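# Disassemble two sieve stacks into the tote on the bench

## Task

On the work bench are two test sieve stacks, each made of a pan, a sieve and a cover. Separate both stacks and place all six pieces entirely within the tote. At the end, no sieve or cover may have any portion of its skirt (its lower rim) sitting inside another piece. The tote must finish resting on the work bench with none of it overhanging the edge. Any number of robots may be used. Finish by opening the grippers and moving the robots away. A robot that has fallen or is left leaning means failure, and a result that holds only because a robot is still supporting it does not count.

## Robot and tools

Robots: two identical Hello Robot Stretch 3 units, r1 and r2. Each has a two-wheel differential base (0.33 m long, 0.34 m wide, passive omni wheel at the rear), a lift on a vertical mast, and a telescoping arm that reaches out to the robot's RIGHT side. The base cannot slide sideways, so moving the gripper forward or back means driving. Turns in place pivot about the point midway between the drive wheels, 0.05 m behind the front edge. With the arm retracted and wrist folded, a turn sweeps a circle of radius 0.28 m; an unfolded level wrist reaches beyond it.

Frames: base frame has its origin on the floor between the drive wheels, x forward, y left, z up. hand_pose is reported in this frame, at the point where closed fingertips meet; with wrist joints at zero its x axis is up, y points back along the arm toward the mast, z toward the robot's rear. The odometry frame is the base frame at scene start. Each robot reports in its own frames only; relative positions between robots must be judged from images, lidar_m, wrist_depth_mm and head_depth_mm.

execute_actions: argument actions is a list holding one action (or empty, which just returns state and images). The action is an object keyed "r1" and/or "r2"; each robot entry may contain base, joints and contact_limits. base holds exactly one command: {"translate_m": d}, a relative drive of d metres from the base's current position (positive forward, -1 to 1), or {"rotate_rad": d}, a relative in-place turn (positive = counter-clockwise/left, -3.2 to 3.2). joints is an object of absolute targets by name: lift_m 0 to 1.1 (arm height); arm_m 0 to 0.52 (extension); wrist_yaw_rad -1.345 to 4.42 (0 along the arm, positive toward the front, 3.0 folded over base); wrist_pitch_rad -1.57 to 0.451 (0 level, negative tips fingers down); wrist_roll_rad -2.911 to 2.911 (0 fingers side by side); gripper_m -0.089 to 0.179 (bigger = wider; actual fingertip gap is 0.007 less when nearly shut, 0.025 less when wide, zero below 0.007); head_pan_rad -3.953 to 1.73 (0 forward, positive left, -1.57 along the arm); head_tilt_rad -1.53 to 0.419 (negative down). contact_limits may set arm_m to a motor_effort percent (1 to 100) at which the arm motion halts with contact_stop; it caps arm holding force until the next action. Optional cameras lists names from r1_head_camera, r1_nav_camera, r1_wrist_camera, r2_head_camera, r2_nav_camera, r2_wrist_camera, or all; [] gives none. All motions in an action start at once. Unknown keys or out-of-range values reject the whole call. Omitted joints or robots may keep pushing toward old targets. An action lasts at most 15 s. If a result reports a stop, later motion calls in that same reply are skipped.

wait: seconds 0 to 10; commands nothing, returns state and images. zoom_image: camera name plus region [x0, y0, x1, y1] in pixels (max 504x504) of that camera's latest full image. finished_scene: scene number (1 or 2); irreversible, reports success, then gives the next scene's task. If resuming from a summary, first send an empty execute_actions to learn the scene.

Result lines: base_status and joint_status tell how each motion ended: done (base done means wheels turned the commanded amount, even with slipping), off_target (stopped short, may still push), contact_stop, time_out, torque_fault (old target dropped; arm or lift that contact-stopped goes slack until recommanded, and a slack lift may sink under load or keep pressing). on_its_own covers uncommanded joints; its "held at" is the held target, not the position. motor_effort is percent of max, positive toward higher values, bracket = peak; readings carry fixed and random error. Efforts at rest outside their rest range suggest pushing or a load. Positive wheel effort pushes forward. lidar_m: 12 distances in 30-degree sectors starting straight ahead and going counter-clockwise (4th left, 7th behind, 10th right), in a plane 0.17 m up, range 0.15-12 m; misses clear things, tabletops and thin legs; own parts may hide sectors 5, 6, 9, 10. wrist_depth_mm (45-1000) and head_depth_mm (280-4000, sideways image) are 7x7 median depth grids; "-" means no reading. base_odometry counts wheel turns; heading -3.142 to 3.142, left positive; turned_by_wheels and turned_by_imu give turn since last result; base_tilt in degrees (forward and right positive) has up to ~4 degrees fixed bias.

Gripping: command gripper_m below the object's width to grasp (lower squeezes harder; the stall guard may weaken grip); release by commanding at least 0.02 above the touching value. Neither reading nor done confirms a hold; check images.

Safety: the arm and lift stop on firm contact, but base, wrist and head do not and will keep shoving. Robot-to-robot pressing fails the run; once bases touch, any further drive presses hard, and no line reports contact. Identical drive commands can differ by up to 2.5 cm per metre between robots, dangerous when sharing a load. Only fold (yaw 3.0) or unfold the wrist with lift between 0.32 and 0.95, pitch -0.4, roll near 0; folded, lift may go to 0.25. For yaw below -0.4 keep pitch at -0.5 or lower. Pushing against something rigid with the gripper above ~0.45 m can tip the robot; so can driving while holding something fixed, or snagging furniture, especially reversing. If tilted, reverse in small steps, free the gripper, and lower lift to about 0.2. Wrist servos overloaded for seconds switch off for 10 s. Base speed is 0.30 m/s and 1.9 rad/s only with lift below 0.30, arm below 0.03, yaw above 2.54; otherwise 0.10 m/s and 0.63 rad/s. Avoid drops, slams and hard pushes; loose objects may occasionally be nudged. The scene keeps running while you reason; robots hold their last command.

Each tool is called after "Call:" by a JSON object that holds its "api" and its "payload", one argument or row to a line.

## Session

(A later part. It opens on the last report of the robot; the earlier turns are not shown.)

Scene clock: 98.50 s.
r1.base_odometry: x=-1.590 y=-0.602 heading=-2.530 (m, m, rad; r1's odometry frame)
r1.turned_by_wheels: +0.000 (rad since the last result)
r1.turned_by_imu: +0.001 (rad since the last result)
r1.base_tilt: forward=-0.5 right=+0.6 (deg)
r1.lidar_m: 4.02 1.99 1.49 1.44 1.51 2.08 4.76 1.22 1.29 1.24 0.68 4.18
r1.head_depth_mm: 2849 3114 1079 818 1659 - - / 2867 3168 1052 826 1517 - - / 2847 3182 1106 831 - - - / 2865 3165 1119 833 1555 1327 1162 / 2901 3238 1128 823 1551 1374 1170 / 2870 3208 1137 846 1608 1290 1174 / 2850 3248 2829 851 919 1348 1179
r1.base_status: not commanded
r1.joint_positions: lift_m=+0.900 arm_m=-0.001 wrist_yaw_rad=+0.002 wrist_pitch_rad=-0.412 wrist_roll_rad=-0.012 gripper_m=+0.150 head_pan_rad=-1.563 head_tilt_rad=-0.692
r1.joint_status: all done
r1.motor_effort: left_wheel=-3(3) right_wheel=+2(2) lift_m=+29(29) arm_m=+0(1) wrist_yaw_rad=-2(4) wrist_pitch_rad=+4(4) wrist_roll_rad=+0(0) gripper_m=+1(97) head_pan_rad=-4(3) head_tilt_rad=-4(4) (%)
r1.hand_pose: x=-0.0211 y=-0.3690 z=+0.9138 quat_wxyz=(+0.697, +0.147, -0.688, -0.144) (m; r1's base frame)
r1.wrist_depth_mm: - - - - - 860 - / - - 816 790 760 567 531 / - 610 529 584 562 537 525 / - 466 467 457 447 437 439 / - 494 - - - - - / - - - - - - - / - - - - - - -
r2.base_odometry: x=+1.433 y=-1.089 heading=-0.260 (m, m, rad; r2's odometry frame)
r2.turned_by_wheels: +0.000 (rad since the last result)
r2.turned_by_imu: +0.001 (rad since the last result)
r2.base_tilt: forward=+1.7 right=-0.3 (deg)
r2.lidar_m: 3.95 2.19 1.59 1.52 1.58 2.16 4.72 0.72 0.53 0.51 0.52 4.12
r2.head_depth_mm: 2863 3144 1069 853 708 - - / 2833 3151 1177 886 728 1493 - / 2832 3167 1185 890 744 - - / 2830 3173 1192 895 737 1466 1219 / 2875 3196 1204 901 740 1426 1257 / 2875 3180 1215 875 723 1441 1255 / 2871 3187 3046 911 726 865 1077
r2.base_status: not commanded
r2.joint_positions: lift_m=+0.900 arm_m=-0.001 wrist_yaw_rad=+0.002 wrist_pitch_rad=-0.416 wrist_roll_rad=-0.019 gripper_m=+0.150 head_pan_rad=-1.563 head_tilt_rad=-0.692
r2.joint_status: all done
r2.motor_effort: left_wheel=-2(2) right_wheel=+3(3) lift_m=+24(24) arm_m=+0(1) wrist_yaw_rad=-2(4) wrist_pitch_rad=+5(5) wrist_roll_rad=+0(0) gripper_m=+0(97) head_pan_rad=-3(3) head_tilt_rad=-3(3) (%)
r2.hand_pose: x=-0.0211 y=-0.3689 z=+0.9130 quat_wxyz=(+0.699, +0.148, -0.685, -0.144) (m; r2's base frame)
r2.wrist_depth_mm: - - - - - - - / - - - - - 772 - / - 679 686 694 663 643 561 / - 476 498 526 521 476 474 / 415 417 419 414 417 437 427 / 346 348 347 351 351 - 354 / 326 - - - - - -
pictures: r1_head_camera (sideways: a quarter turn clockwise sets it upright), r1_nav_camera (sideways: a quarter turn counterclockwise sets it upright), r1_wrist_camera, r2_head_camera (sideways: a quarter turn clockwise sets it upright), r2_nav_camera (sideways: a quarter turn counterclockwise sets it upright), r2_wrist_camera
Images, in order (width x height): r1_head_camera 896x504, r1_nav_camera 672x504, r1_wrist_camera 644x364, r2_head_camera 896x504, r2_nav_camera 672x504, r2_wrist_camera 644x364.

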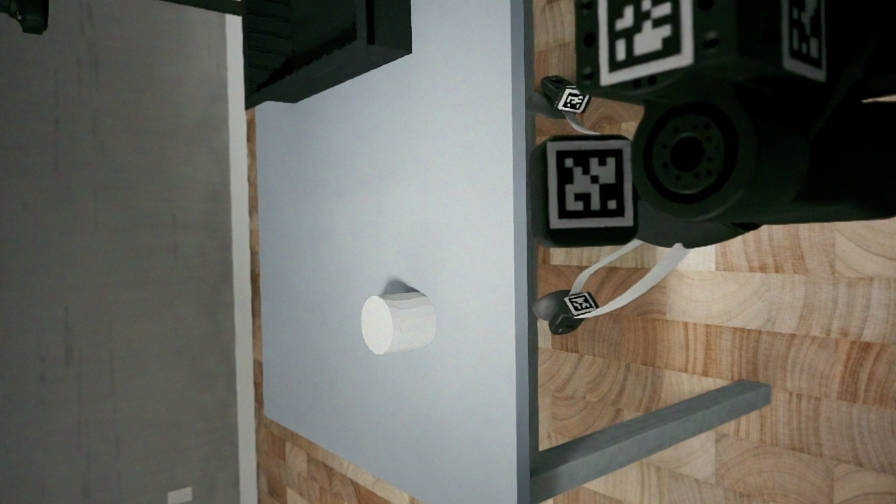

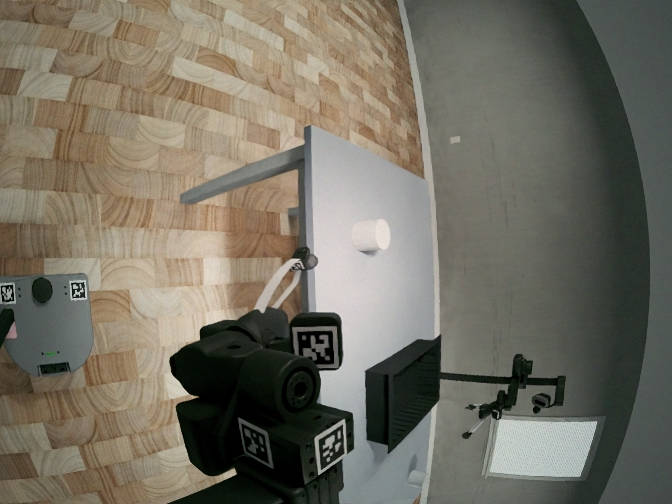

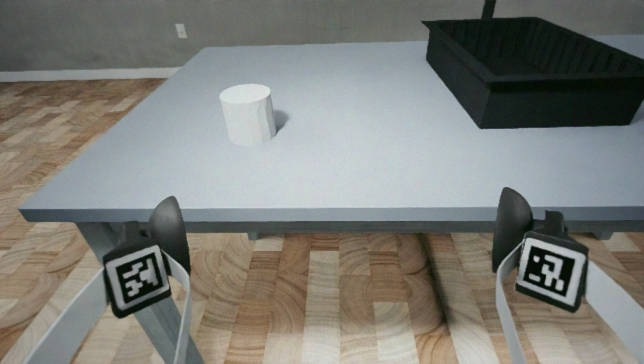

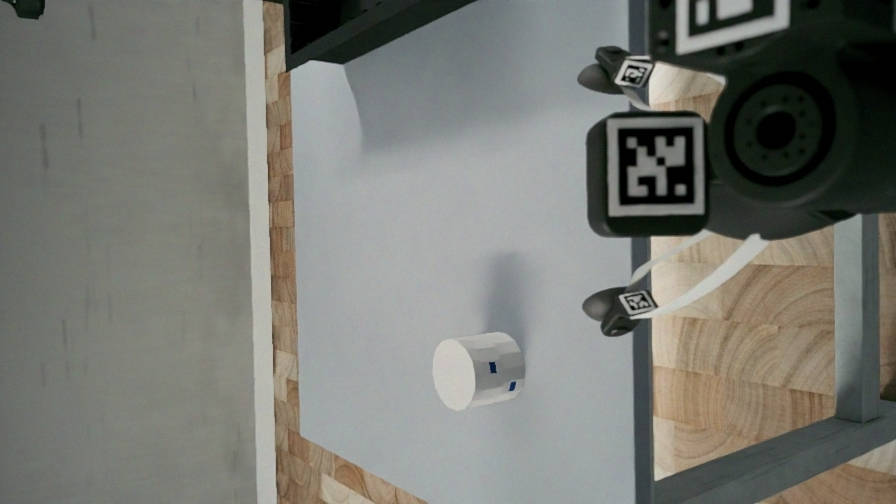

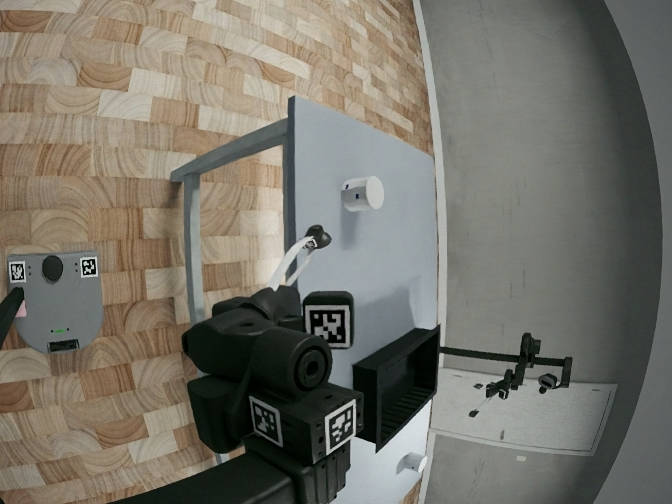

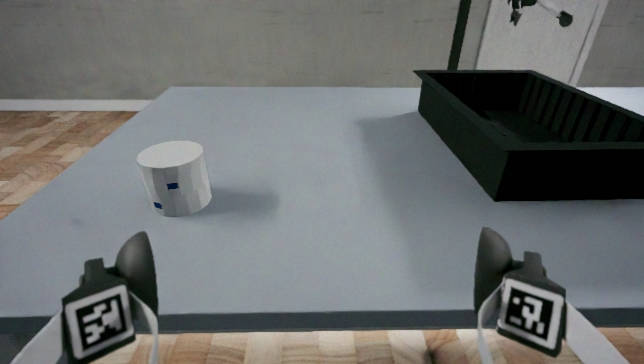

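Call:
{"api": "execute_actions", "payload": {
  "actions": [
    {"r1":{"base":{"rotate_rad":-1.06},"joints":{"lift_m":1.05,"wrist_pitch_rad":-1.2}},"r2":{"base":{"rotate_rad":-0.8},"joints":{"lift_m":1.05,"wrist_pitch_rad":-1.2}}}
  ],
  "cameras": []
}}

Call:
{"api": "execute_actions", "payload": {
  "actions": [
    {"r1":{"base":{"translate_m":0.29}},"r2":{"base":{"translate_m":0.26}}}
  ],
  "cameras": []
}}

Call:
{"api": "execute_actions", "payload": {
  "actions": [
    {"r1":{"base":{"rotate_rad":1.06},"joints":{"arm_m":0.15,"head_tilt_rad":-0.9}},"r2":{"base":{"rotate_rad":0.8},"joints":{"arm_m":0.15,"head_tilt_rad":-0.9}}}
  ]
}}

Scene clock: 140.03 s.
r1.base_odometry: x=-1.590 y=-0.602 heading=+2.694 (m, m, rad; r1's odometry frame)
r1.turned_by_wheels: -1.060 (rad since the last result)
r1.turned_by_imu: -1.046 (rad since the last result)
r1.base_tilt: forward=-0.4 right=+0.6 (deg)
r1.lidar_m: 0.68 4.17 4.03 1.99 1.49 1.44 1.50 2.07 4.76 1.22 1.29 1.25
r1.head_depth_mm: - - - - - - 1129 / - - - - - - 1109 / - - - - - - 1115 / - - 1243 2051 1643 1294 1167 / - - 1129 2010 1644 1430 1167 / - - 1139 953 1657 1374 1171 / 3719 3902 1144 851 1622 1378 1175
r1.base_status: done
r1.joint_positions: lift_m=+1.050 arm_m=-0.001 wrist_yaw_rad=+0.002 wrist_pitch_rad=-1.201 wrist_roll_rad=-0.012 gripper_m=+0.150 head_pan_rad=-1.563 head_tilt_rad=-0.692
r1.joint_status: all done
r1.motor_effort: left_wheel=+3(8) right_wheel=-4(6) lift_m=+30(30) arm_m=+0(1) wrist_yaw_rad=-1(2) wrist_pitch_rad=+0(3) wrist_roll_rad=+0(0) gripper_m=+0(0) head_pan_rad=-3(3) head_tilt_rad=-4(3) (%)
r1.hand_pose: x=-0.0215 y=-0.2141 z=+0.9409 quat_wxyz=(+0.587, +0.402, -0.579, -0.397) (m; r1's base frame)
r1.wrist_depth_mm: - - - - - - - / - - - - - - - / - - - - - - - / - - - - - - - / - - - - - - - / - - - - - - - / - - - - - - -
r2.base_odometry: x=+1.433 y=-1.089 heading=-1.060 (m, m, rad; r2's odometry frame)
r2.turned_by_wheels: -0.800 (rad since the last result)
r2.turned_by_imu: -0.796 (rad since the last result)
r2.base_tilt: forward=+1.6 right=-0.3 (deg)
r2.lidar_m: 0.58 3.95 3.15 1.79 1.53 1.53 1.76 2.98 1.04 0.59 0.51 0.51
r2.head_depth_mm: - - - - - - - / - - - - - - - / - - - - - - - / - - 1196 897 1656 1490 1229 / 3704 3984 1204 885 788 1476 1196 / 3431 3717 1066 844 744 1471 1256 / 3152 3419 1117 824 726 1383 1270
r2.base_status: done
r2.joint_positions: lift_m=+1.050 arm_m=-0.001 wrist_yaw_rad=+0.001 wrist_pitch_rad=-1.202 wrist_roll_rad=-0.019 gripper_m=+0.150 head_pan_rad=-1.563 head_tilt_rad=-0.692
r2.joint_status: all done
r2.motor_effort: left_wheel=+2(5) right_wheel=-3(5) lift_m=+24(25) arm_m=+0(0) wrist_yaw_rad=-2(2) wrist_pitch_rad=+1(6) wrist_roll_rad=+1(0) gripper_m=+0(0) head_pan_rad=-3(3) head_tilt_rad=-3(3) (%)
r2.hand_pose: x=-0.0215 y=-0.2139 z=+0.9408 quat_wxyz=(+0.589, +0.404, -0.577, -0.396) (m; r2's base frame)
r2.wrist_depth_mm: 390 399 - - - - - / 377 - - - - - - / - - - - - - - / - - - - - - - / - - - - - - - / - - - - - - - / 974 - - - - - -
pictures: none
No camera images: the call's "cameras" was empty. Leave "cameras" out to get every camera's image.

Scene clock: 144.00 s.
r1.base_odometry: x=-1.851 y=-0.476 heading=+2.694 (m, m, rad; r1's odometry frame)
r1.turned_by_wheels: +0.000 (rad since the last result)
r1.turned_by_imu: +0.002 (rad since the last result)
r1.base_tilt: forward=-0.4 right=+0.5 (deg)
r1.lidar_m: 0.39 4.02 3.84 2.35 1.74 1.69 1.77 2.44 1.26 1.26 1.03 1.00
r1.head_depth_mm: - - - - - - 1127 / - - - - - - 1107 / - - - - - - 1109 / - - 1119 867 1599 1302 1160 / - - 1125 838 710 1434 1164 / 3807 - 1006 784 673 1279 1171 / 3417 3700 1038 795 675 560 1144
r1.base_status: done
r1.joint_positions: lift_m=+1.050 arm_m=-0.001 wrist_yaw_rad=+0.002 wrist_pitch_rad=-1.201 wrist_roll_rad=-0.012 gripper_m=+0.150 head_pan_rad=-1.563 head_tilt_rad=-0.692
r1.joint_status: not commanded
r1.motor_effort: left_wheel=+3(9) right_wheel=-3(5) lift_m=+29(30) arm_m=-1(1) wrist_yaw_rad=-1(1) wrist_pitch_rad=+0(0) wrist_roll_rad=+0(0) gripper_m=+0(0) head_pan_rad=-3(4) head_tilt_rad=-5(4) (%)
r1.hand_pose: x=-0.0215 y=-0.2141 z=+0.9409 quat_wxyz=(+0.587, +0.402, -0.579, -0.397) (m; r1's base frame)
r1.wrist_depth_mm: 389 380 391 - - - - / 379 374 - - - - - / 366 366 - - - - - / 359 - - - - - - / 350 - - - - - - / 348 - - - - - - / 505 - - - - - -
r2.base_odometry: x=+1.561 y=-1.316 heading=-1.059 (m, m, rad; r2's odometry frame)
r2.turned_by_wheels: +0.000 (rad since the last result)
r2.turned_by_imu: +0.001 (rad since the last result)
r2.base_tilt: forward=+1.7 right=-0.2 (deg)
r2.lidar_m: 3.45 3.79 3.54 2.00 1.72 1.71 1.97 3.34 0.66 0.37 0.32 0.32
r2.head_depth_mm: - - - - - - - / - - - - - - - / - - - - - - - / 3792 - 1084 826 707 611 1234 / 3458 3712 1105 841 721 600 1206 / 3055 3494 1059 905 723 602 527 / 2997 3247 2996 912 726 605 517
r2.base_status: done
r2.joint_positions: lift_m=+1.050 arm_m=-0.001 wrist_yaw_rad=+0.001 wrist_pitch_rad=-1.202 wrist_roll_rad=-0.019 gripper_m=+0.150 head_pan_rad=-1.563 head_tilt_rad=-0.692
r2.joint_status: not commanded
r2.motor_effort: left_wheel=+1(5) right_wheel=-3(3) lift_m=+24(24) arm_m=-1(0) wrist_yaw_rad=-1(2) wrist_pitch_rad=+1(1) wrist_roll_rad=+0(0) gripper_m=+0(1) head_pan_rad=-3(3) head_tilt_rad=-3(3) (%)
r2.hand_pose: x=-0.0215 y=-0.2139 z=+0.9408 quat_wxyz=(+0.589, +0.404, -0.577, -0.396) (m; r2's base frame)
r2.wrist_depth_mm: 389 398 392 402 - - - / 375 378 385 403 - - - / 359 363 366 - - - - / 347 349 - - - - - / 335 342 - - - - - / 324 847 - - - - - / 315 - - - - - -
pictures: none
No camera images: the call's "cameras" was empty. Leave "cameras" out to get every camera's image.

Scene clock: 146.63 s.
r1.base_odometry: x=-1.851 y=-0.476 heading=-2.530 (m, m, rad; r1's odometry frame)
r1.turned_by_wheels: +1.060 (rad since the last result)
r1.turned_by_imu: +1.049 (rad since the last result)
r1.base_tilt: forward=-0.4 right=+0.6 (deg)
r1.lidar_m: 3.89 2.35 1.73 1.69 1.76 2.44 1.27 1.26 1.03 1.00 0.39 4.02
r1.head_depth_mm: - 942 795 660 604 1232 1098 / - 967 799 662 607 1235 1108 / - - 697 654 609 1237 1123 / 2731 1019 764 655 612 1243 1120 / 2785 1027 818 660 616 1185 1106 / 2740 2608 817 679 618 1233 1111 / 2778 2613 2057 1659 1355 1259 1107
r1.base_status: done
r1.joint_positions: lift_m=+1.050 arm_m=+0.150 wrist_yaw_rad=+0.001 wrist_pitch_rad=-1.201 wrist_roll_rad=-0.012 gripper_m=+0.150 head_pan_rad=-1.564 head_tilt_rad=-0.889
r1.joint_status: all done
r1.motor_effort: left_wheel=-4(8) right_wheel=+2(6) lift_m=+29(29) arm_m=+2(4) wrist_yaw_rad=+0(1) wrist_pitch_rad=+0(0) wrist_roll_rad=+0(0) gripper_m=+1(1) head_pan_rad=-2(3) head_tilt_rad=-5(22) (%)
r1.hand_pose: x=-0.0216 y=-0.3648 z=+0.9409 quat_wxyz=(+0.587, +0.402, -0.579, -0.397) (m; r1's base frame)
r1.wrist_depth_mm: - 381 375 378 372 370 365 / - 375 370 291 364 359 360 / - 365 361 358 353 353 349 / - 356 356 350 348 343 342 / - 350 345 342 337 338 335 / - - - 341 - - 332 / - - - - - - -
r2.base_odometry: x=+1.561 y=-1.316 heading=-0.260 (m, m, rad; r2's odometry frame)
r2.turned_by_wheels: +0.800 (rad since the last result)
r2.turned_by_imu: +0.799 (rad since the last result)
r2.base_tilt: forward=+1.6 right=-0.3 (deg)
r2.lidar_m: 3.78 2.45 1.78 1.71 1.78 2.42 1.29 0.46 0.33 0.32 0.33 3.92
r2.head_depth_mm: - 968 834 680 597 1247 1116 / - - 815 698 600 1257 1122 / - - - 640 603 1257 1123 / 2817 1061 825 676 605 1261 1126 / 2811 2637 855 694 608 761 1117 / 2797 2673 2019 729 611 1247 1175 / 2839 2696 2130 1765 1508 1304 1176
r2.base_status: done
r2.joint_positions: lift_m=+1.050 arm_m=+0.150 wrist_yaw_rad=+0.000 wrist_pitch_rad=-1.203 wrist_roll_rad=-0.019 gripper_m=+0.150 head_pan_rad=-1.564 head_tilt_rad=-0.889
r2.joint_status: all done
r2.motor_effort: left_wheel=-3(7) right_wheel=+3(7) lift_m=+24(24) arm_m=+3(4) wrist_yaw_rad=-1(2) wrist_pitch_rad=+1(1) wrist_roll_rad=+0(0) gripper_m=+0(0) head_pan_rad=-3(3) head_tilt_rad=-3(15) (%)
r2.hand_pose: x=-0.0216 y=-0.3643 z=+0.9408 quat_wxyz=(+0.589, +0.404, -0.577, -0.397) (m; r2's base frame)
r2.wrist_depth_mm: - 391 396 402 403 407 410 / - 382 381 379 388 390 395 / - 365 363 294 372 376 376 / - 349 352 311 358 358 363 / - 335 338 342 344 346 349 / - 325 327 328 334 - 337 / - 313 317 319 320 322 328
pictures: r1_head_camera (sideways: a quarter turn clockwise sets it upright), r1_nav_camera (sideways: a quarter turn counterclockwise sets it upright), r1_wrist_camera, r2_head_camera (sideways: a quarter turn clockwise sets it upright), r2_nav_camera (sideways: a quarter turn counterclockwise sets it upright), r2_wrist_camera
Images, in order (width x height): r1_head_camera 896x504, r1_nav_camera 672x504, r1_wrist_camera 644x364, r2_head_camera 896x504, r2_nav_camera 672x504, r2_wrist_camera 644x364.

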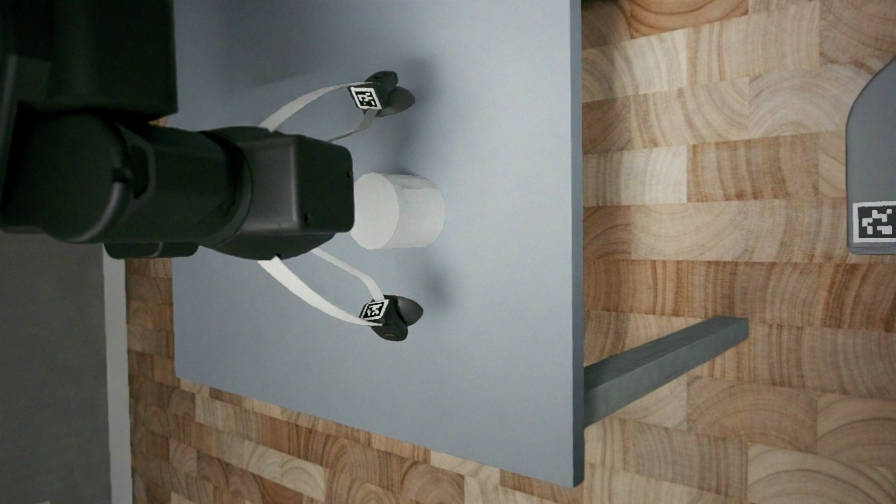

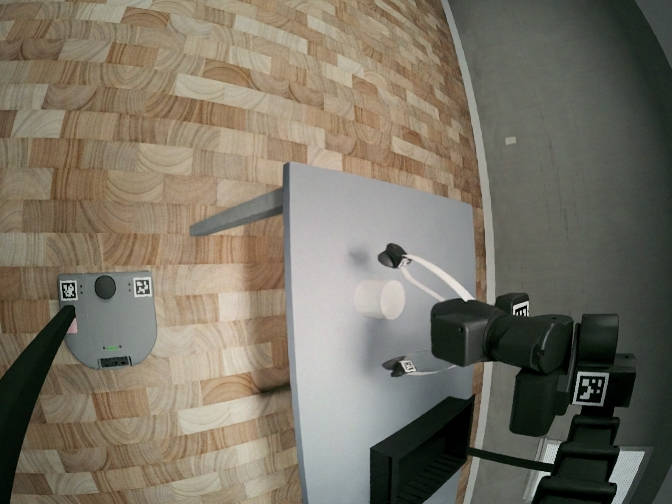

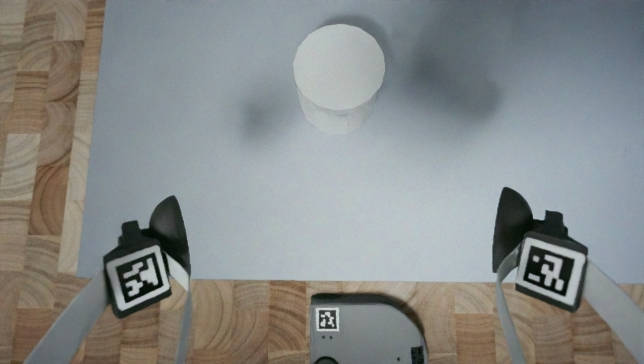

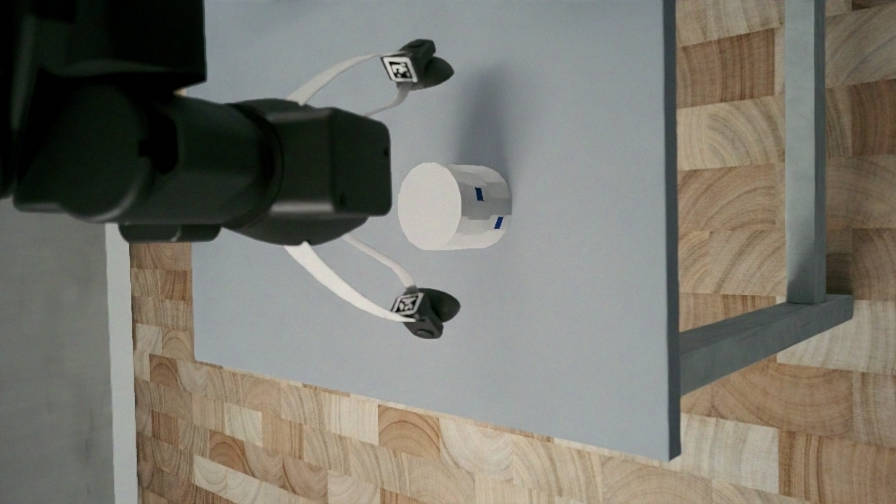

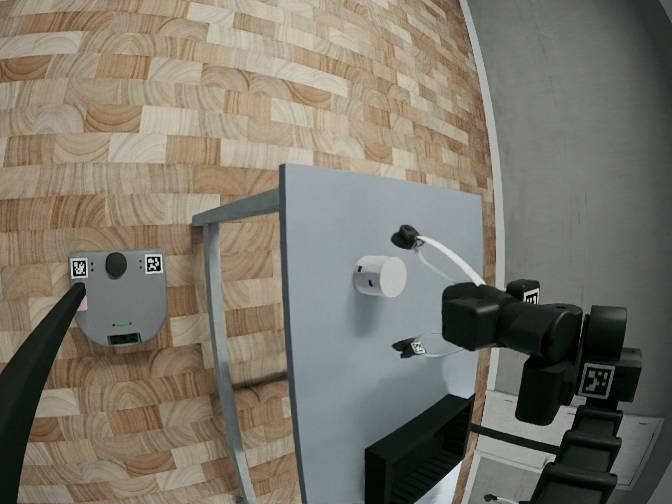

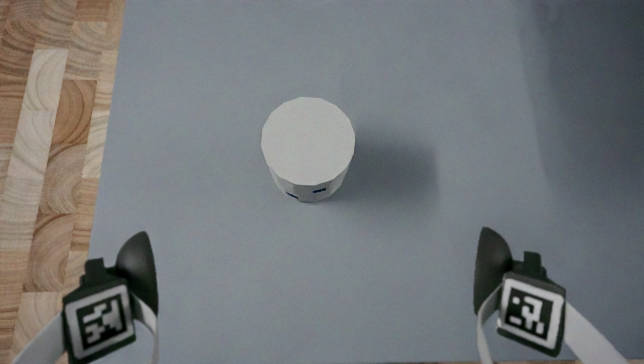

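Call:
{"api": "execute_actions", "payload": {
  "actions": [
    {"r1":{"joints":{"arm_m":0.29,"lift_m":0.96,"gripper_m":0.12}},"r2":{"base":{"translate_m":0.006},"joints":{"arm_m":0.254,"lift_m":0.96,"gripper_m":0.12}}}
  ],
  "cameras": ["r1_head_camera","r1_wrist_camera","r2_head_camera","r2_wrist_camera"]
}}

Scene clock: 164.53 s.
r1.base_odometry: x=-1.851 y=-0.476 heading=-2.530 (m, m, rad; r1's odometry frame)
r1.turned_by_wheels: +0.000 (rad since the last result)
r1.turned_by_imu: +0.001 (rad since the last result)
r1.base_tilt: forward=-0.5 right=+0.7 (deg)
r1.lidar_m: 3.88 2.36 1.73 1.69 1.76 2.45 1.27 1.26 1.03 1.00 0.39 4.02
r1.head_depth_mm: - 949 794 660 602 1226 1089 / - 937 799 665 607 1233 1103 / - - 783 652 609 1235 1128 / 2766 1023 787 657 612 1252 1119 / 2803 1027 817 674 615 1176 1106 / 2766 2593 818 678 618 1237 1112 / 2779 2596 2048 1661 1363 1259 1113
r1.base_status: not commanded
r1.joint_positions: lift_m=+0.960 arm_m=+0.290 wrist_yaw_rad=+0.000 wrist_pitch_rad=-1.201 wrist_roll_rad=-0.012 gripper_m=+0.120 head_pan_rad=-1.564 head_tilt_rad=-0.889
r1.joint_status: all done
r1.motor_effort: left_wheel=-4(3) right_wheel=+3(2) lift_m=+22(24) arm_m=+3(2) wrist_yaw_rad=+0(1) wrist_pitch_rad=+0(1) wrist_roll_rad=+0(0) gripper_m=+0(94) head_pan_rad=-3(3) head_tilt_rad=-6(5) (%)
r1.hand_pose: x=-0.0216 y=-0.5047 z=+0.8512 quat_wxyz=(+0.587, +0.402, -0.579, -0.398) (m; r1's base frame)
r1.wrist_depth_mm: 287 282 277 279 276 273 270 / 278 274 275 270 272 266 264 / 271 268 267 266 261 261 258 / 267 262 261 184 255 255 252 / 259 258 256 181 181 - 247 / 252 252 249 178 244 241 243 / 247 245 244 243 239 239 239
r2.base_odometry: x=+1.566 y=-1.317 heading=-0.260 (m, m, rad; r2's odometry frame)
r2.turned_by_wheels: +0.000 (rad since the last result)
r2.turned_by_imu: +0.001 (rad since the last result)
r2.base_tilt: forward=+1.6 right=-0.2 (deg)
r2.lidar_m: 3.77 2.46 1.78 1.71 1.77 2.42 1.29 0.46 0.33 0.32 0.33 3.93
r2.head_depth_mm: - 1001 833 697 597 1249 1113 / - - 838 685 600 1251 1119 / 2676 - - 635 602 1259 1122 / 2823 2733 863 667 605 1264 1127 / 2813 2653 855 711 607 758 1111 / 2825 2683 2077 733 612 1249 1174 / 2854 2699 2125 1778 1521 1306 1175
r2.base_status: done
r2.joint_positions: lift_m=+0.960 arm_m=+0.254 wrist_yaw_rad=+0.000 wrist_pitch_rad=-1.203 wrist_roll_rad=-0.019 gripper_m=+0.120 head_pan_rad=-1.564 head_tilt_rad=-0.889
r2.joint_status: all done
r2.motor_effort: left_wheel=-3(5) right_wheel=+3(7) lift_m=+17(23) arm_m=+3(4) wrist_yaw_rad=+0(0) wrist_pitch_rad=+1(1) wrist_roll_rad=+0(0) gripper_m=+0(97) head_pan_rad=-3(3) head_tilt_rad=-3(4) (%)
r2.hand_pose: x=-0.0216 y=-0.4682 z=+0.8511 quat_wxyz=(+0.589, +0.404, -0.577, -0.397) (m; r2's base frame)
r2.wrist_depth_mm: - 291 294 297 300 303 306 / - 282 283 285 288 291 292 / 273 270 271 274 277 280 282 / 260 260 263 265 265 268 270 / 251 250 252 183 256 260 261 / 240 243 241 177 246 252 251 / 233 231 235 174 239 239 244
pictures: r1_head_camera (sideways: a quarter turn clockwise sets it upright), r1_wrist_camera, r2_head_camera (sideways: a quarter turn clockwise sets it upright), r2_wrist_camera
Images, in order (width x height): r1_head_camera 896x504, r1_wrist_camera 644x364, r2_head_camera 896x504, r2_wrist_camera 644x364.

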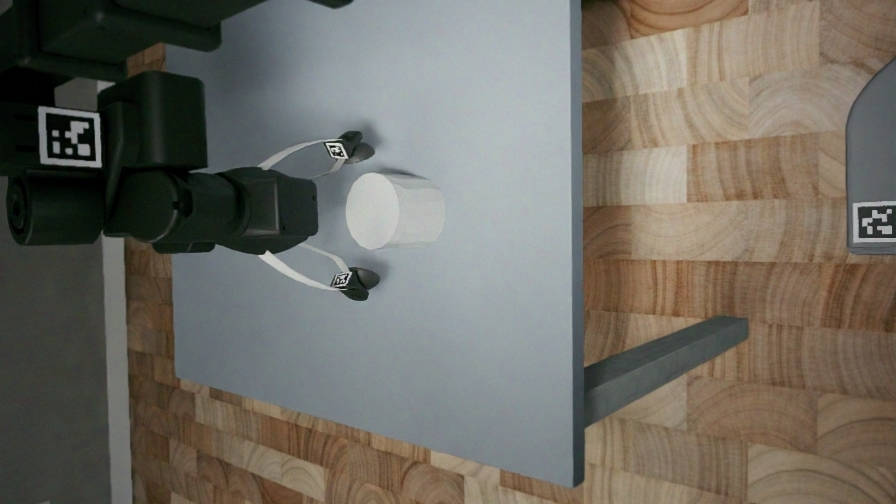

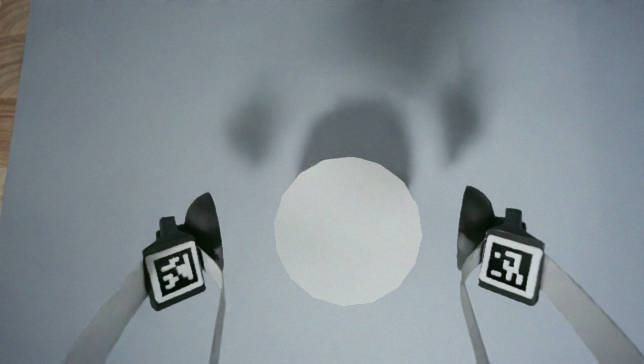

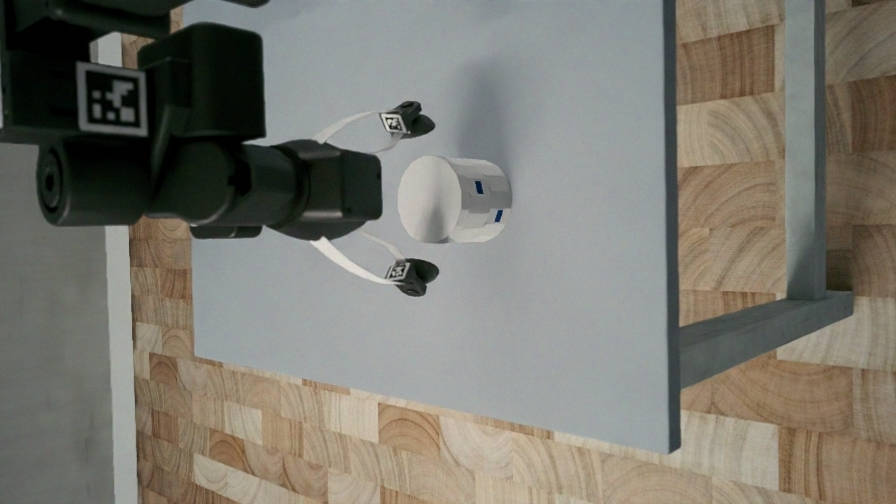

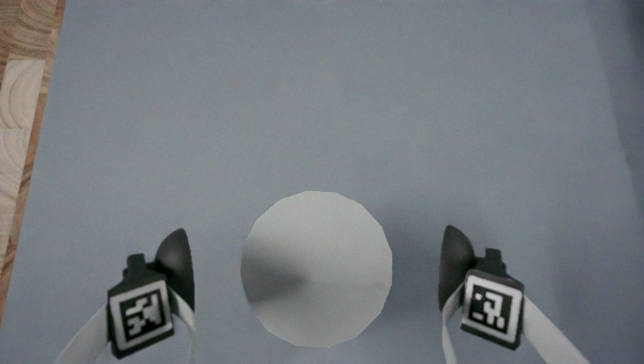

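Call:
{"api": "execute_actions", "payload": {
  "actions": [
    {"r1":{"base":{"translate_m":-0.005},"joints":{"arm_m":0.287,"lift_m":0.938}},"r2":{"joints":{"arm_m":0.246,"lift_m":0.94}}}
  ],
  "cameras": []
}}

Call:
{"api": "execute_actions", "payload": {
  "actions": [
    {"r1":{"joints":{"gripper_m":0.085}},"r2":{"joints":{"gripper_m":0.085}}}
  ],
  "cameras": ["r1_head_camera","r1_wrist_camera","r2_head_camera","r2_wrist_camera"]
}}

Scene clock: 180.00 s.
r1.base_odometry: x=-1.847 y=-0.473 heading=-2.530 (m, m, rad; r1's odometry frame)
r1.turned_by_wheels: +0.000 (rad since the last result)
r1.turned_by_imu: +0.001 (rad since the last result)
r1.base_tilt: forward=-0.3 right=+0.5 (deg)
r1.lidar_m: 3.86 2.35 1.73 1.69 1.76 2.45 1.27 1.25 1.03 1.00 0.40 4.00
r1.head_depth_mm: 2630 - 790 661 602 1223 1088 / - - 799 665 606 1230 1114 / 2648 - 781 653 609 1238 1132 / 2678 1046 787 656 614 1243 1125 / 2802 1030 814 675 614 1184 1106 / 2802 2557 819 678 617 1234 1111 / 2774 2594 2068 1660 1363 1253 1118
r1.base_status: done
r1.joint_positions: lift_m=+0.938 arm_m=+0.287 wrist_yaw_rad=+0.000 wrist_pitch_rad=-1.201 wrist_roll_rad=-0.012 gripper_m=+0.120 head_pan_rad=-1.564 head_tilt_rad=-0.889
r1.joint_status: all done
r1.motor_effort: left_wheel=-3(8) right_wheel=+3(4) lift_m=+22(22) arm_m=-2(3) wrist_yaw_rad=-1(0) wrist_pitch_rad=+0(1) wrist_roll_rad=+0(0) gripper_m=+1(0) head_pan_rad=-3(3) head_tilt_rad=-5(5) (%)
r1.hand_pose: x=-0.0216 y=-0.5022 z=+0.8292 quat_wxyz=(+0.587, +0.402, -0.579, -0.398) (m; r1's base frame)
r1.wrist_depth_mm: 261 257 257 253 250 249 247 / 251 251 249 247 246 244 240 / 246 245 243 243 239 238 234 / 241 242 238 163 232 233 230 / 236 236 231 159 161 - 226 / 231 230 227 156 224 221 222 / 228 224 221 221 220 218 217
r2.base_odometry: x=+1.566 y=-1.317 heading=-0.260 (m, m, rad; r2's odometry frame)
r2.turned_by_wheels: +0.000 (rad since the last result)
r2.turned_by_imu: +0.001 (rad since the last result)
r2.base_tilt: forward=+1.6 right=-0.2 (deg)
r2.lidar_m: 3.78 2.45 1.79 1.71 1.77 2.42 1.29 0.46 0.33 0.32 0.33 3.93
r2.head_depth_mm: 2727 - 808 695 598 1248 1114 / 2698 - 813 693 600 1252 1120 / 2780 - - 622 603 1256 1121 / 2849 1065 853 674 604 1258 1127 / 2815 2657 856 709 608 760 1118 / 2801 2668 2073 733 611 1253 1173 / 2836 2689 2136 1788 1508 1300 1170
r2.base_status: not commanded
r2.joint_positions: lift_m=+0.940 arm_m=+0.246 wrist_yaw_rad=+0.000 wrist_pitch_rad=-1.203 wrist_roll_rad=-0.019 gripper_m=+0.120 head_pan_rad=-1.564 head_tilt_rad=-0.889
r2.joint_status: all done
r2.motor_effort: left_wheel=-3(3) right_wheel=+3(3) lift_m=+18(16) arm_m=-4(4) wrist_yaw_rad=-1(0) wrist_pitch_rad=+1(2) wrist_roll_rad=+0(0) gripper_m=-1(0) head_pan_rad=-3(3) head_tilt_rad=-4(3) (%)
r2.hand_pose: x=-0.0216 y=-0.4608 z=+0.8311 quat_wxyz=(+0.589, +0.404, -0.577, -0.397) (m; r2's base frame)
r2.wrist_depth_mm: 269 270 273 273 274 280 282 / 258 259 262 263 266 270 270 / 247 250 250 254 257 258 258 / 238 239 243 170 245 249 248 / 229 231 230 164 236 239 241 / 221 224 222 158 225 232 233 / 215 213 217 215 222 221 223
pictures: none
No camera images: the call's "cameras" was empty. Leave "cameras" out to get every camera's image.

Scene clock: 180.83 s.
r1.base_odometry: x=-1.847 y=-0.473 heading=-2.530 (m, m, rad; r1's odometry frame)
r1.turned_by_wheels: +0.000 (rad since the last result)
r1.turned_by_imu: +0.000 (rad since the last result)
r1.base_tilt: forward=-0.5 right=+0.7 (deg)
r1.lidar_m: 3.88 2.35 1.73 1.69 1.76 2.44 1.28 1.25 1.03 1.00 0.39 4.02
r1.head_depth_mm: 2616 - 793 658 603 1217 1089 / - - 800 663 604 1229 1110 / 2641 - 781 654 609 1244 1124 / 2719 1039 788 655 610 1250 1130 / 2779 1027 815 674 614 1185 1106 / 2764 2537 820 680 616 1230 1109 / 2773 2584 2049 1659 1360 1259 1117
r1.base_status: not commanded
r1.joint_positions: lift_m=+0.938 arm_m=+0.287 wrist_yaw_rad=+0.000 wrist_pitch_rad=-1.201 wrist_roll_rad=-0.012 gripper_m=+0.085 head_pan_rad=-1.564 head_tilt_rad=-0.889
r1.joint_status: all done
r1.motor_effort: left_wheel=-3(3) right_wheel=+3(3) lift_m=+21(21) arm_m=-2(2) wrist_yaw_rad=+0(0) wrist_pitch_rad=+0(0) wrist_roll_rad=+0(0) gripper_m=+0(94) head_pan_rad=-3(3) head_tilt_rad=-5(4) (%)
r1.hand_pose: x=-0.0216 y=-0.5022 z=+0.8292 quat_wxyz=(+0.587, +0.402, -0.579, -0.398) (m; r1's base frame)
r1.wrist_depth_mm: 261 258 257 252 253 250 246 / 253 251 250 246 245 242 239 / 246 245 244 240 242 236 236 / 241 239 238 163 163 232 229 / 237 235 198 159 158 229 226 / 229 229 227 156 224 220 221 / 226 225 223 222 220 218 216
r2.base_odometry: x=+1.566 y=-1.317 heading=-0.260 (m, m, rad; r2's odometry frame)
r2.turned_by_wheels: +0.000 (rad since the last result)
r2.turned_by_imu: +0.000 (rad since the last result)
r2.base_tilt: forward=+1.7 right=-0.3 (deg)
r2.lidar_m: 3.75 2.45 1.78 1.71 1.77 2.42 1.29 0.46 0.33 0.32 0.33 3.92
r2.head_depth_mm: 2737 - 809 696 596 1246 1117 / 2711 - 816 700 601 1249 1123 / 2762 - - 621 602 1262 1125 / 2847 1062 850 675 606 1262 1124 / 2837 2661 853 712 609 759 1113 / 2808 2701 2073 732 611 1253 1172 / 2822 2668 2125 1770 1521 1300 1175
r2.base_status: not commanded
r2.joint_positions: lift_m=+0.940 arm_m=+0.246 wrist_yaw_rad=+0.000 wrist_pitch_rad=-1.203 wrist_roll_rad=-0.019 gripper_m=+0.085 head_pan_rad=-1.564 head_tilt_rad=-0.889
r2.joint_status: all done
r2.motor_effort: left_wheel=-3(4) right_wheel=+3(3) lift_m=+17(17) arm_m=-3(4) wrist_yaw_rad=+0(0) wrist_pitch_rad=+1(1) wrist_roll_rad=+0(0) gripper_m=+0(94) head_pan_rad=-3(3) head_tilt_rad=-3(4) (%)
r2.hand_pose: x=-0.0216 y=-0.4608 z=+0.8311 quat_wxyz=(+0.589, +0.404, -0.577, -0.397) (m; r2's base frame)
r2.wrist_depth_mm: 273 269 272 275 276 279 285 / 259 259 260 262 265 269 270 / 248 247 251 253 256 258 260 / 238 240 242 170 246 249 249 / 229 232 229 164 237 241 242 / 224 222 158 158 160 232 233 / 215 214 218 216 220 222 224
pictures: r1_head_camera (sideways: a quarter turn clockwise sets it upright), r1_wrist_camera, r2_head_camera (sideways: a quarter turn clockwise sets it upright), r2_wrist_camera
Images, in order (width x height): r1_head_camera 896x504, r1_wrist_camera 644x364, r2_head_camera 896x504, r2_wrist_camera 644x364.

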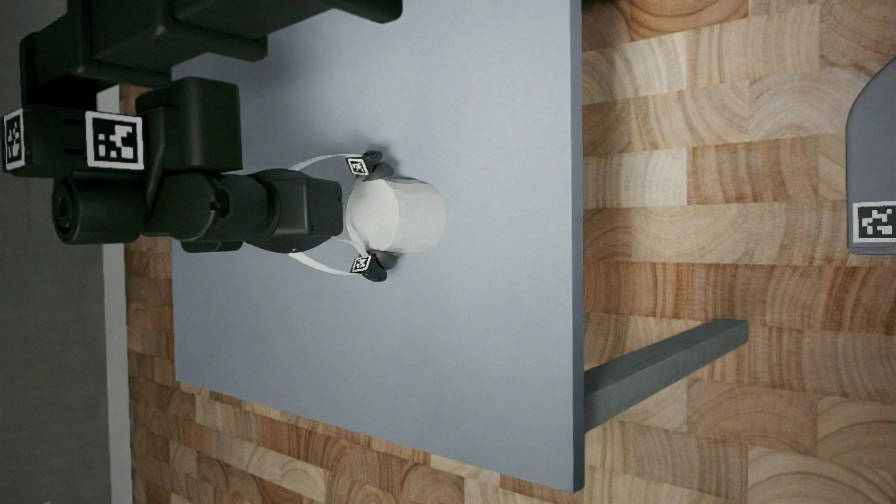

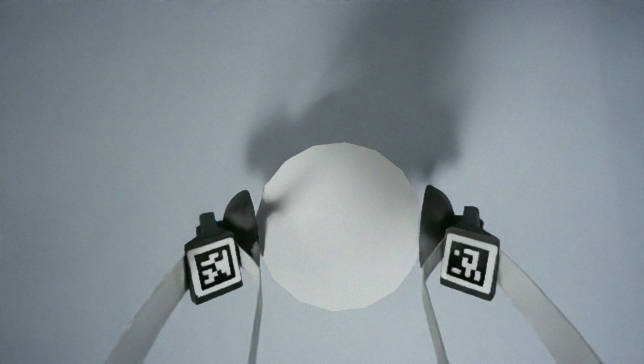

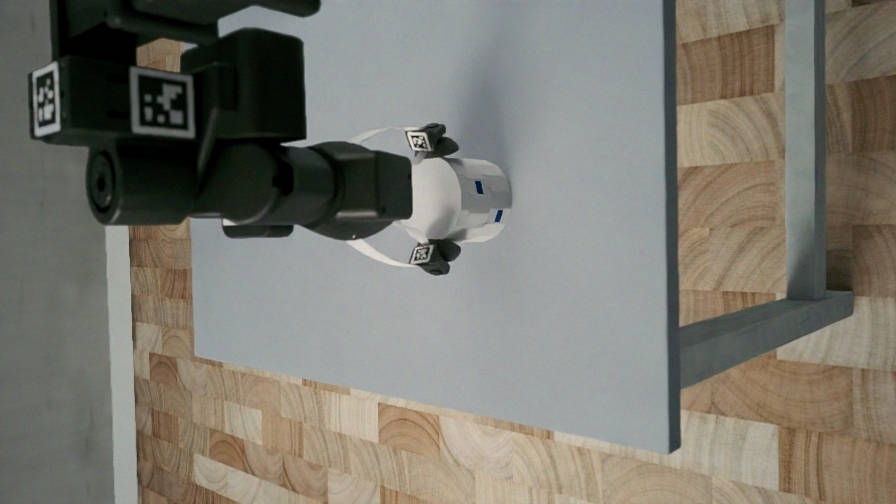

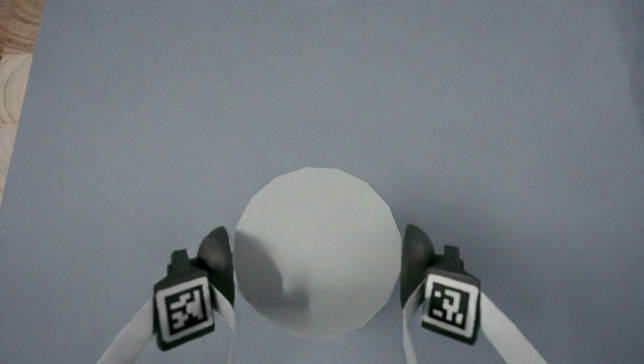

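Call:
{"api": "execute_actions", "payload": {
  "actions": [
    {"r1":{"joints":{"gripper_m":0.055}},"r2":{"joints":{"gripper_m":0.055,"arm_m":0.251}}}
  ],
  "cameras": ["r1_wrist_camera","r2_wrist_camera"]
}}

Call:
{"api": "execute_actions", "payload": {
  "actions": [
    {"r1":{"joints":{"lift_m":0.965}},"r2":{"joints":{"lift_m":0.967}}}
  ],
  "cameras": ["r1_head_camera","r1_wrist_camera","r2_head_camera","r2_wrist_camera"]
}}

Scene clock: 190.03 s.
r1.base_odometry: x=-1.847 y=-0.473 heading=-2.530 (m, m, rad; r1's odometry frame)
r1.turned_by_wheels: +0.000 (rad since the last result)
r1.turned_by_imu: +0.001 (rad since the last result)
r1.base_tilt: forward=-0.4 right=+0.5 (deg)
r1.lidar_m: 3.88 2.36 1.73 1.69 1.76 2.44 1.28 1.25 1.03 1.00 0.39 4.04
r1.head_depth_mm: 2620 - 793 661 604 1224 1087 / - - 798 664 605 1228 1108 / 2689 - 781 650 609 1243 1125 / 2730 1036 789 654 613 1241 1117 / 2747 1026 812 676 615 1186 1108 / 2775 2572 819 680 619 1228 1105 / 2759 2576 2050 1658 1361 1259 1115
r1.base_status: not commanded
r1.joint_positions: lift_m=+0.938 arm_m=+0.287 wrist_yaw_rad=+0.000 wrist_pitch_rad=-1.201 wrist_roll_rad=-0.012 gripper_m=+0.056 head_pan_rad=-1.564 head_tilt_rad=-0.889
r1.joint_status: all done
r1.motor_effort: left_wheel=-3(3) right_wheel=+3(3) lift_m=+22(22) arm_m=-2(2) wrist_yaw_rad=-1(0) wrist_pitch_rad=+1(0) wrist_roll_rad=+0(0) gripper_m=-14(97) head_pan_rad=-3(3) head_tilt_rad=-4(6) (%)
r1.hand_pose: x=-0.0216 y=-0.5022 z=+0.8292 quat_wxyz=(+0.587, +0.402, -0.579, -0.398) (m; r1's base frame)
r1.wrist_depth_mm: 259 259 257 254 250 249 247 / 253 252 251 248 245 244 241 / 246 246 245 243 239 238 236 / 242 238 238 162 163 232 231 / 237 235 162 158 158 227 225 / 230 231 227 156 224 222 221 / 227 224 224 223 219 219 217
r2.base_odometry: x=+1.566 y=-1.317 heading=-0.260 (m, m, rad; r2's odometry frame)
r2.turned_by_wheels: +0.000 (rad since the last result)
r2.turned_by_imu: +0.001 (rad since the last result)
r2.base_tilt: forward=+1.6 right=-0.2 (deg)
r2.lidar_m: 3.77 2.45 1.78 1.71 1.77 2.42 1.29 0.46 0.33 0.32 0.33 3.93
r2.head_depth_mm: 2713 - 812 695 597 1244 1117 / - - 815 700 599 1258 1123 / 2786 - - 624 603 1258 1124 / 2829 1064 849 674 606 1263 1127 / 2834 2639 855 711 608 757 1114 / 2843 2661 2067 732 611 1253 1168 / 2851 2698 2148 1775 1520 1299 1174
r2.base_status: not commanded
r2.joint_positions: lift_m=+0.940 arm_m=+0.251 wrist_yaw_rad=+0.000 wrist_pitch_rad=-1.207 wrist_roll_rad=-0.019 gripper_m=+0.056 head_pan_rad=-1.564 head_tilt_rad=-0.889
r2.joint_status: all done
r2.motor_effort: left_wheel=-2(3) right_wheel=+3(3) lift_m=+17(16) arm_m=+4(4) wrist_yaw_rad=+0(0) wrist_pitch_rad=+2(3) wrist_roll_rad=+0(0) gripper_m=-12(98) head_pan_rad=-3(3) head_tilt_rad=-3(3) (%)
r2.hand_pose: x=-0.0216 y=-0.4642 z=+0.8308 quat_wxyz=(+0.588, +0.405, -0.576, -0.398) (m; r2's base frame)
r2.wrist_depth_mm: 272 269 270 273 275 279 282 / 259 258 261 263 264 268 270 / 249 247 250 253 255 258 258 / 237 238 241 170 244 248 250 / 228 230 165 164 238 239 240 / 222 223 157 158 160 231 233 / 216 215 216 155 219 223 225
pictures: r1_wrist_camera, r2_wrist_camera
Images, in order (width x height): r1_wrist_camera 644x364, r2_wrist_camera 644x364.

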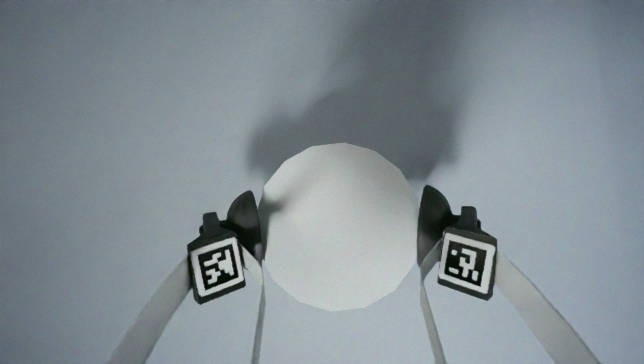

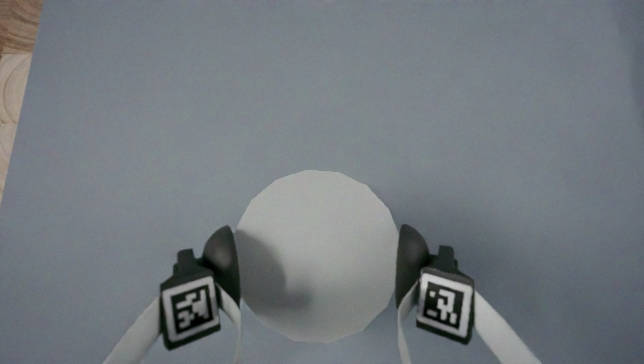

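Scene clock: 191.27 s.
r1.base_odometry: x=-1.847 y=-0.473 heading=-2.530 (m, m, rad; r1's odometry frame)
r1.turned_by_wheels: +0.000 (rad since the last result)
r1.turned_by_imu: +0.000 (rad since the last result)
r1.base_tilt: forward=-0.5 right=+0.6 (deg)
r1.lidar_m: 3.89 2.36 1.73 1.69 1.76 2.45 1.28 1.25 1.03 1.00 0.39 4.02
r1.head_depth_mm: - 965 793 662 604 1226 1093 / - 928 801 665 606 1234 1109 / - - 801 653 609 1235 1126 / 2726 1016 810 653 611 1244 1121 / 2775 1033 816 675 615 1191 1108 / 2765 2561 816 680 620 1226 1113 / 2791 2624 2076 1656 1360 1248 1116
r1.base_status: not commanded
r1.joint_positions: lift_m=+0.965 arm_m=+0.287 wrist_yaw_rad=+0.000 wrist_pitch_rad=-1.204 wrist_roll_rad=-0.012 gripper_m=+0.055 head_pan_rad=-1.564 head_tilt_rad=-0.889
r1.joint_status: all done
r1.motor_effort: left_wheel=-3(4) right_wheel=+1(3) lift_m=+28(28) arm_m=-2(2) wrist_yaw_rad=+0(0) wrist_pitch_rad=+1(2) wrist_roll_rad=+0(0) gripper_m=-4(15) head_pan_rad=-3(3) head_tilt_rad=-6(5) (%)
r1.hand_pose: x=-0.0216 y=-0.5016 z=+0.8557 quat_wxyz=(+0.586, +0.403, -0.579, -0.398) (m; r1's base frame)
r1.wrist_depth_mm: 289 287 283 281 280 278 273 / 281 281 278 277 272 271 271 / 277 272 272 270 267 267 262 / 268 267 267 173 259 257 256 / 265 263 261 169 178 255 251 / 257 259 252 169 249 249 246 / 252 251 249 247 245 243 241
r2.base_odometry: x=+1.566 y=-1.317 heading=-0.260 (m, m, rad; r2's odometry frame)
r2.turned_by_wheels: +0.000 (rad since the last result)
r2.turned_by_imu: +0.000 (rad since the last result)
r2.base_tilt: forward=+1.6 right=-0.2 (deg)
r2.lidar_m: 3.77 2.45 1.78 1.71 1.77 2.41 1.29 0.46 0.33 0.32 0.33 3.94
r2.head_depth_mm: - 999 833 695 596 1249 1118 / - - 839 699 599 1262 1119 / - - - 629 602 1258 1124 / 2814 2734 849 676 606 1262 1128 / 2825 2649 854 712 608 758 1117 / 2824 2697 2083 731 611 1252 1168 / 2819 2705 2161 1782 1520 1301 1174
r2.base_status: not commanded
r2.joint_positions: lift_m=+0.967 arm_m=+0.251 wrist_yaw_rad=+0.000 wrist_pitch_rad=-1.207 wrist_roll_rad=-0.019 gripper_m=+0.055 head_pan_rad=-1.564 head_tilt_rad=-0.889
r2.joint_status: all done
r2.motor_effort: left_wheel=-3(3) right_wheel=+4(4) lift_m=+23(27) arm_m=+3(3) wrist_yaw_rad=+0(0) wrist_pitch_rad=+3(3) wrist_roll_rad=+0(0) gripper_m=-3(12) head_pan_rad=-3(3) head_tilt_rad=-3(4) (%)
r2.hand_pose: x=-0.0216 y=-0.4643 z=+0.8575 quat_wxyz=(+0.588, +0.405, -0.576, -0.398) (m; r2's base frame)
r2.wrist_depth_mm: - 298 301 301 307 308 311 / - 288 288 290 293 298 300 / - 275 277 281 282 285 289 / 268 267 269 185 272 275 277 / 256 257 258 173 264 264 267 / 248 249 - 169 - 255 258 / 239 240 239 242 245 248 249
pictures: r1_head_camera (sideways: a quarter turn clockwise sets it upright), r1_wrist_camera, r2_head_camera (sideways: a quarter turn clockwise sets it upright), r2_wrist_camera
Images, in order (width x height): r1_head_camera 896x504, r1_wrist_camera 644x364, r2_head_camera 896x504, r2_wrist_camera 644x364.

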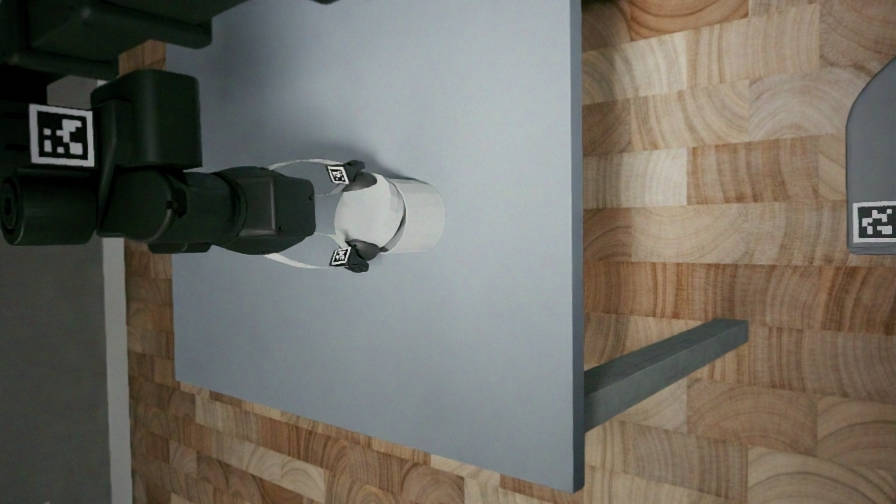

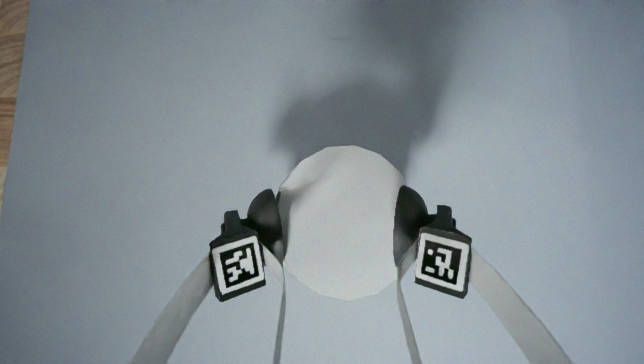

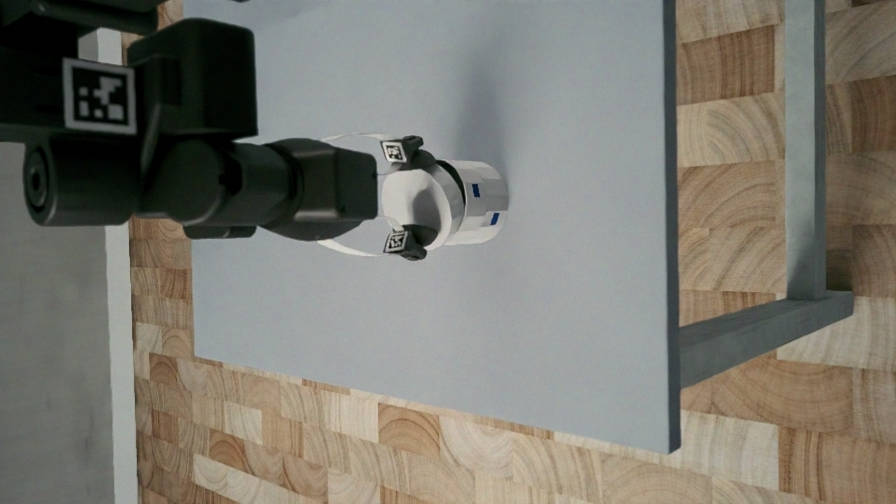

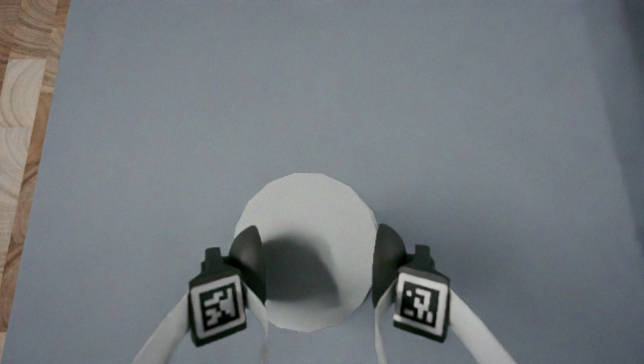

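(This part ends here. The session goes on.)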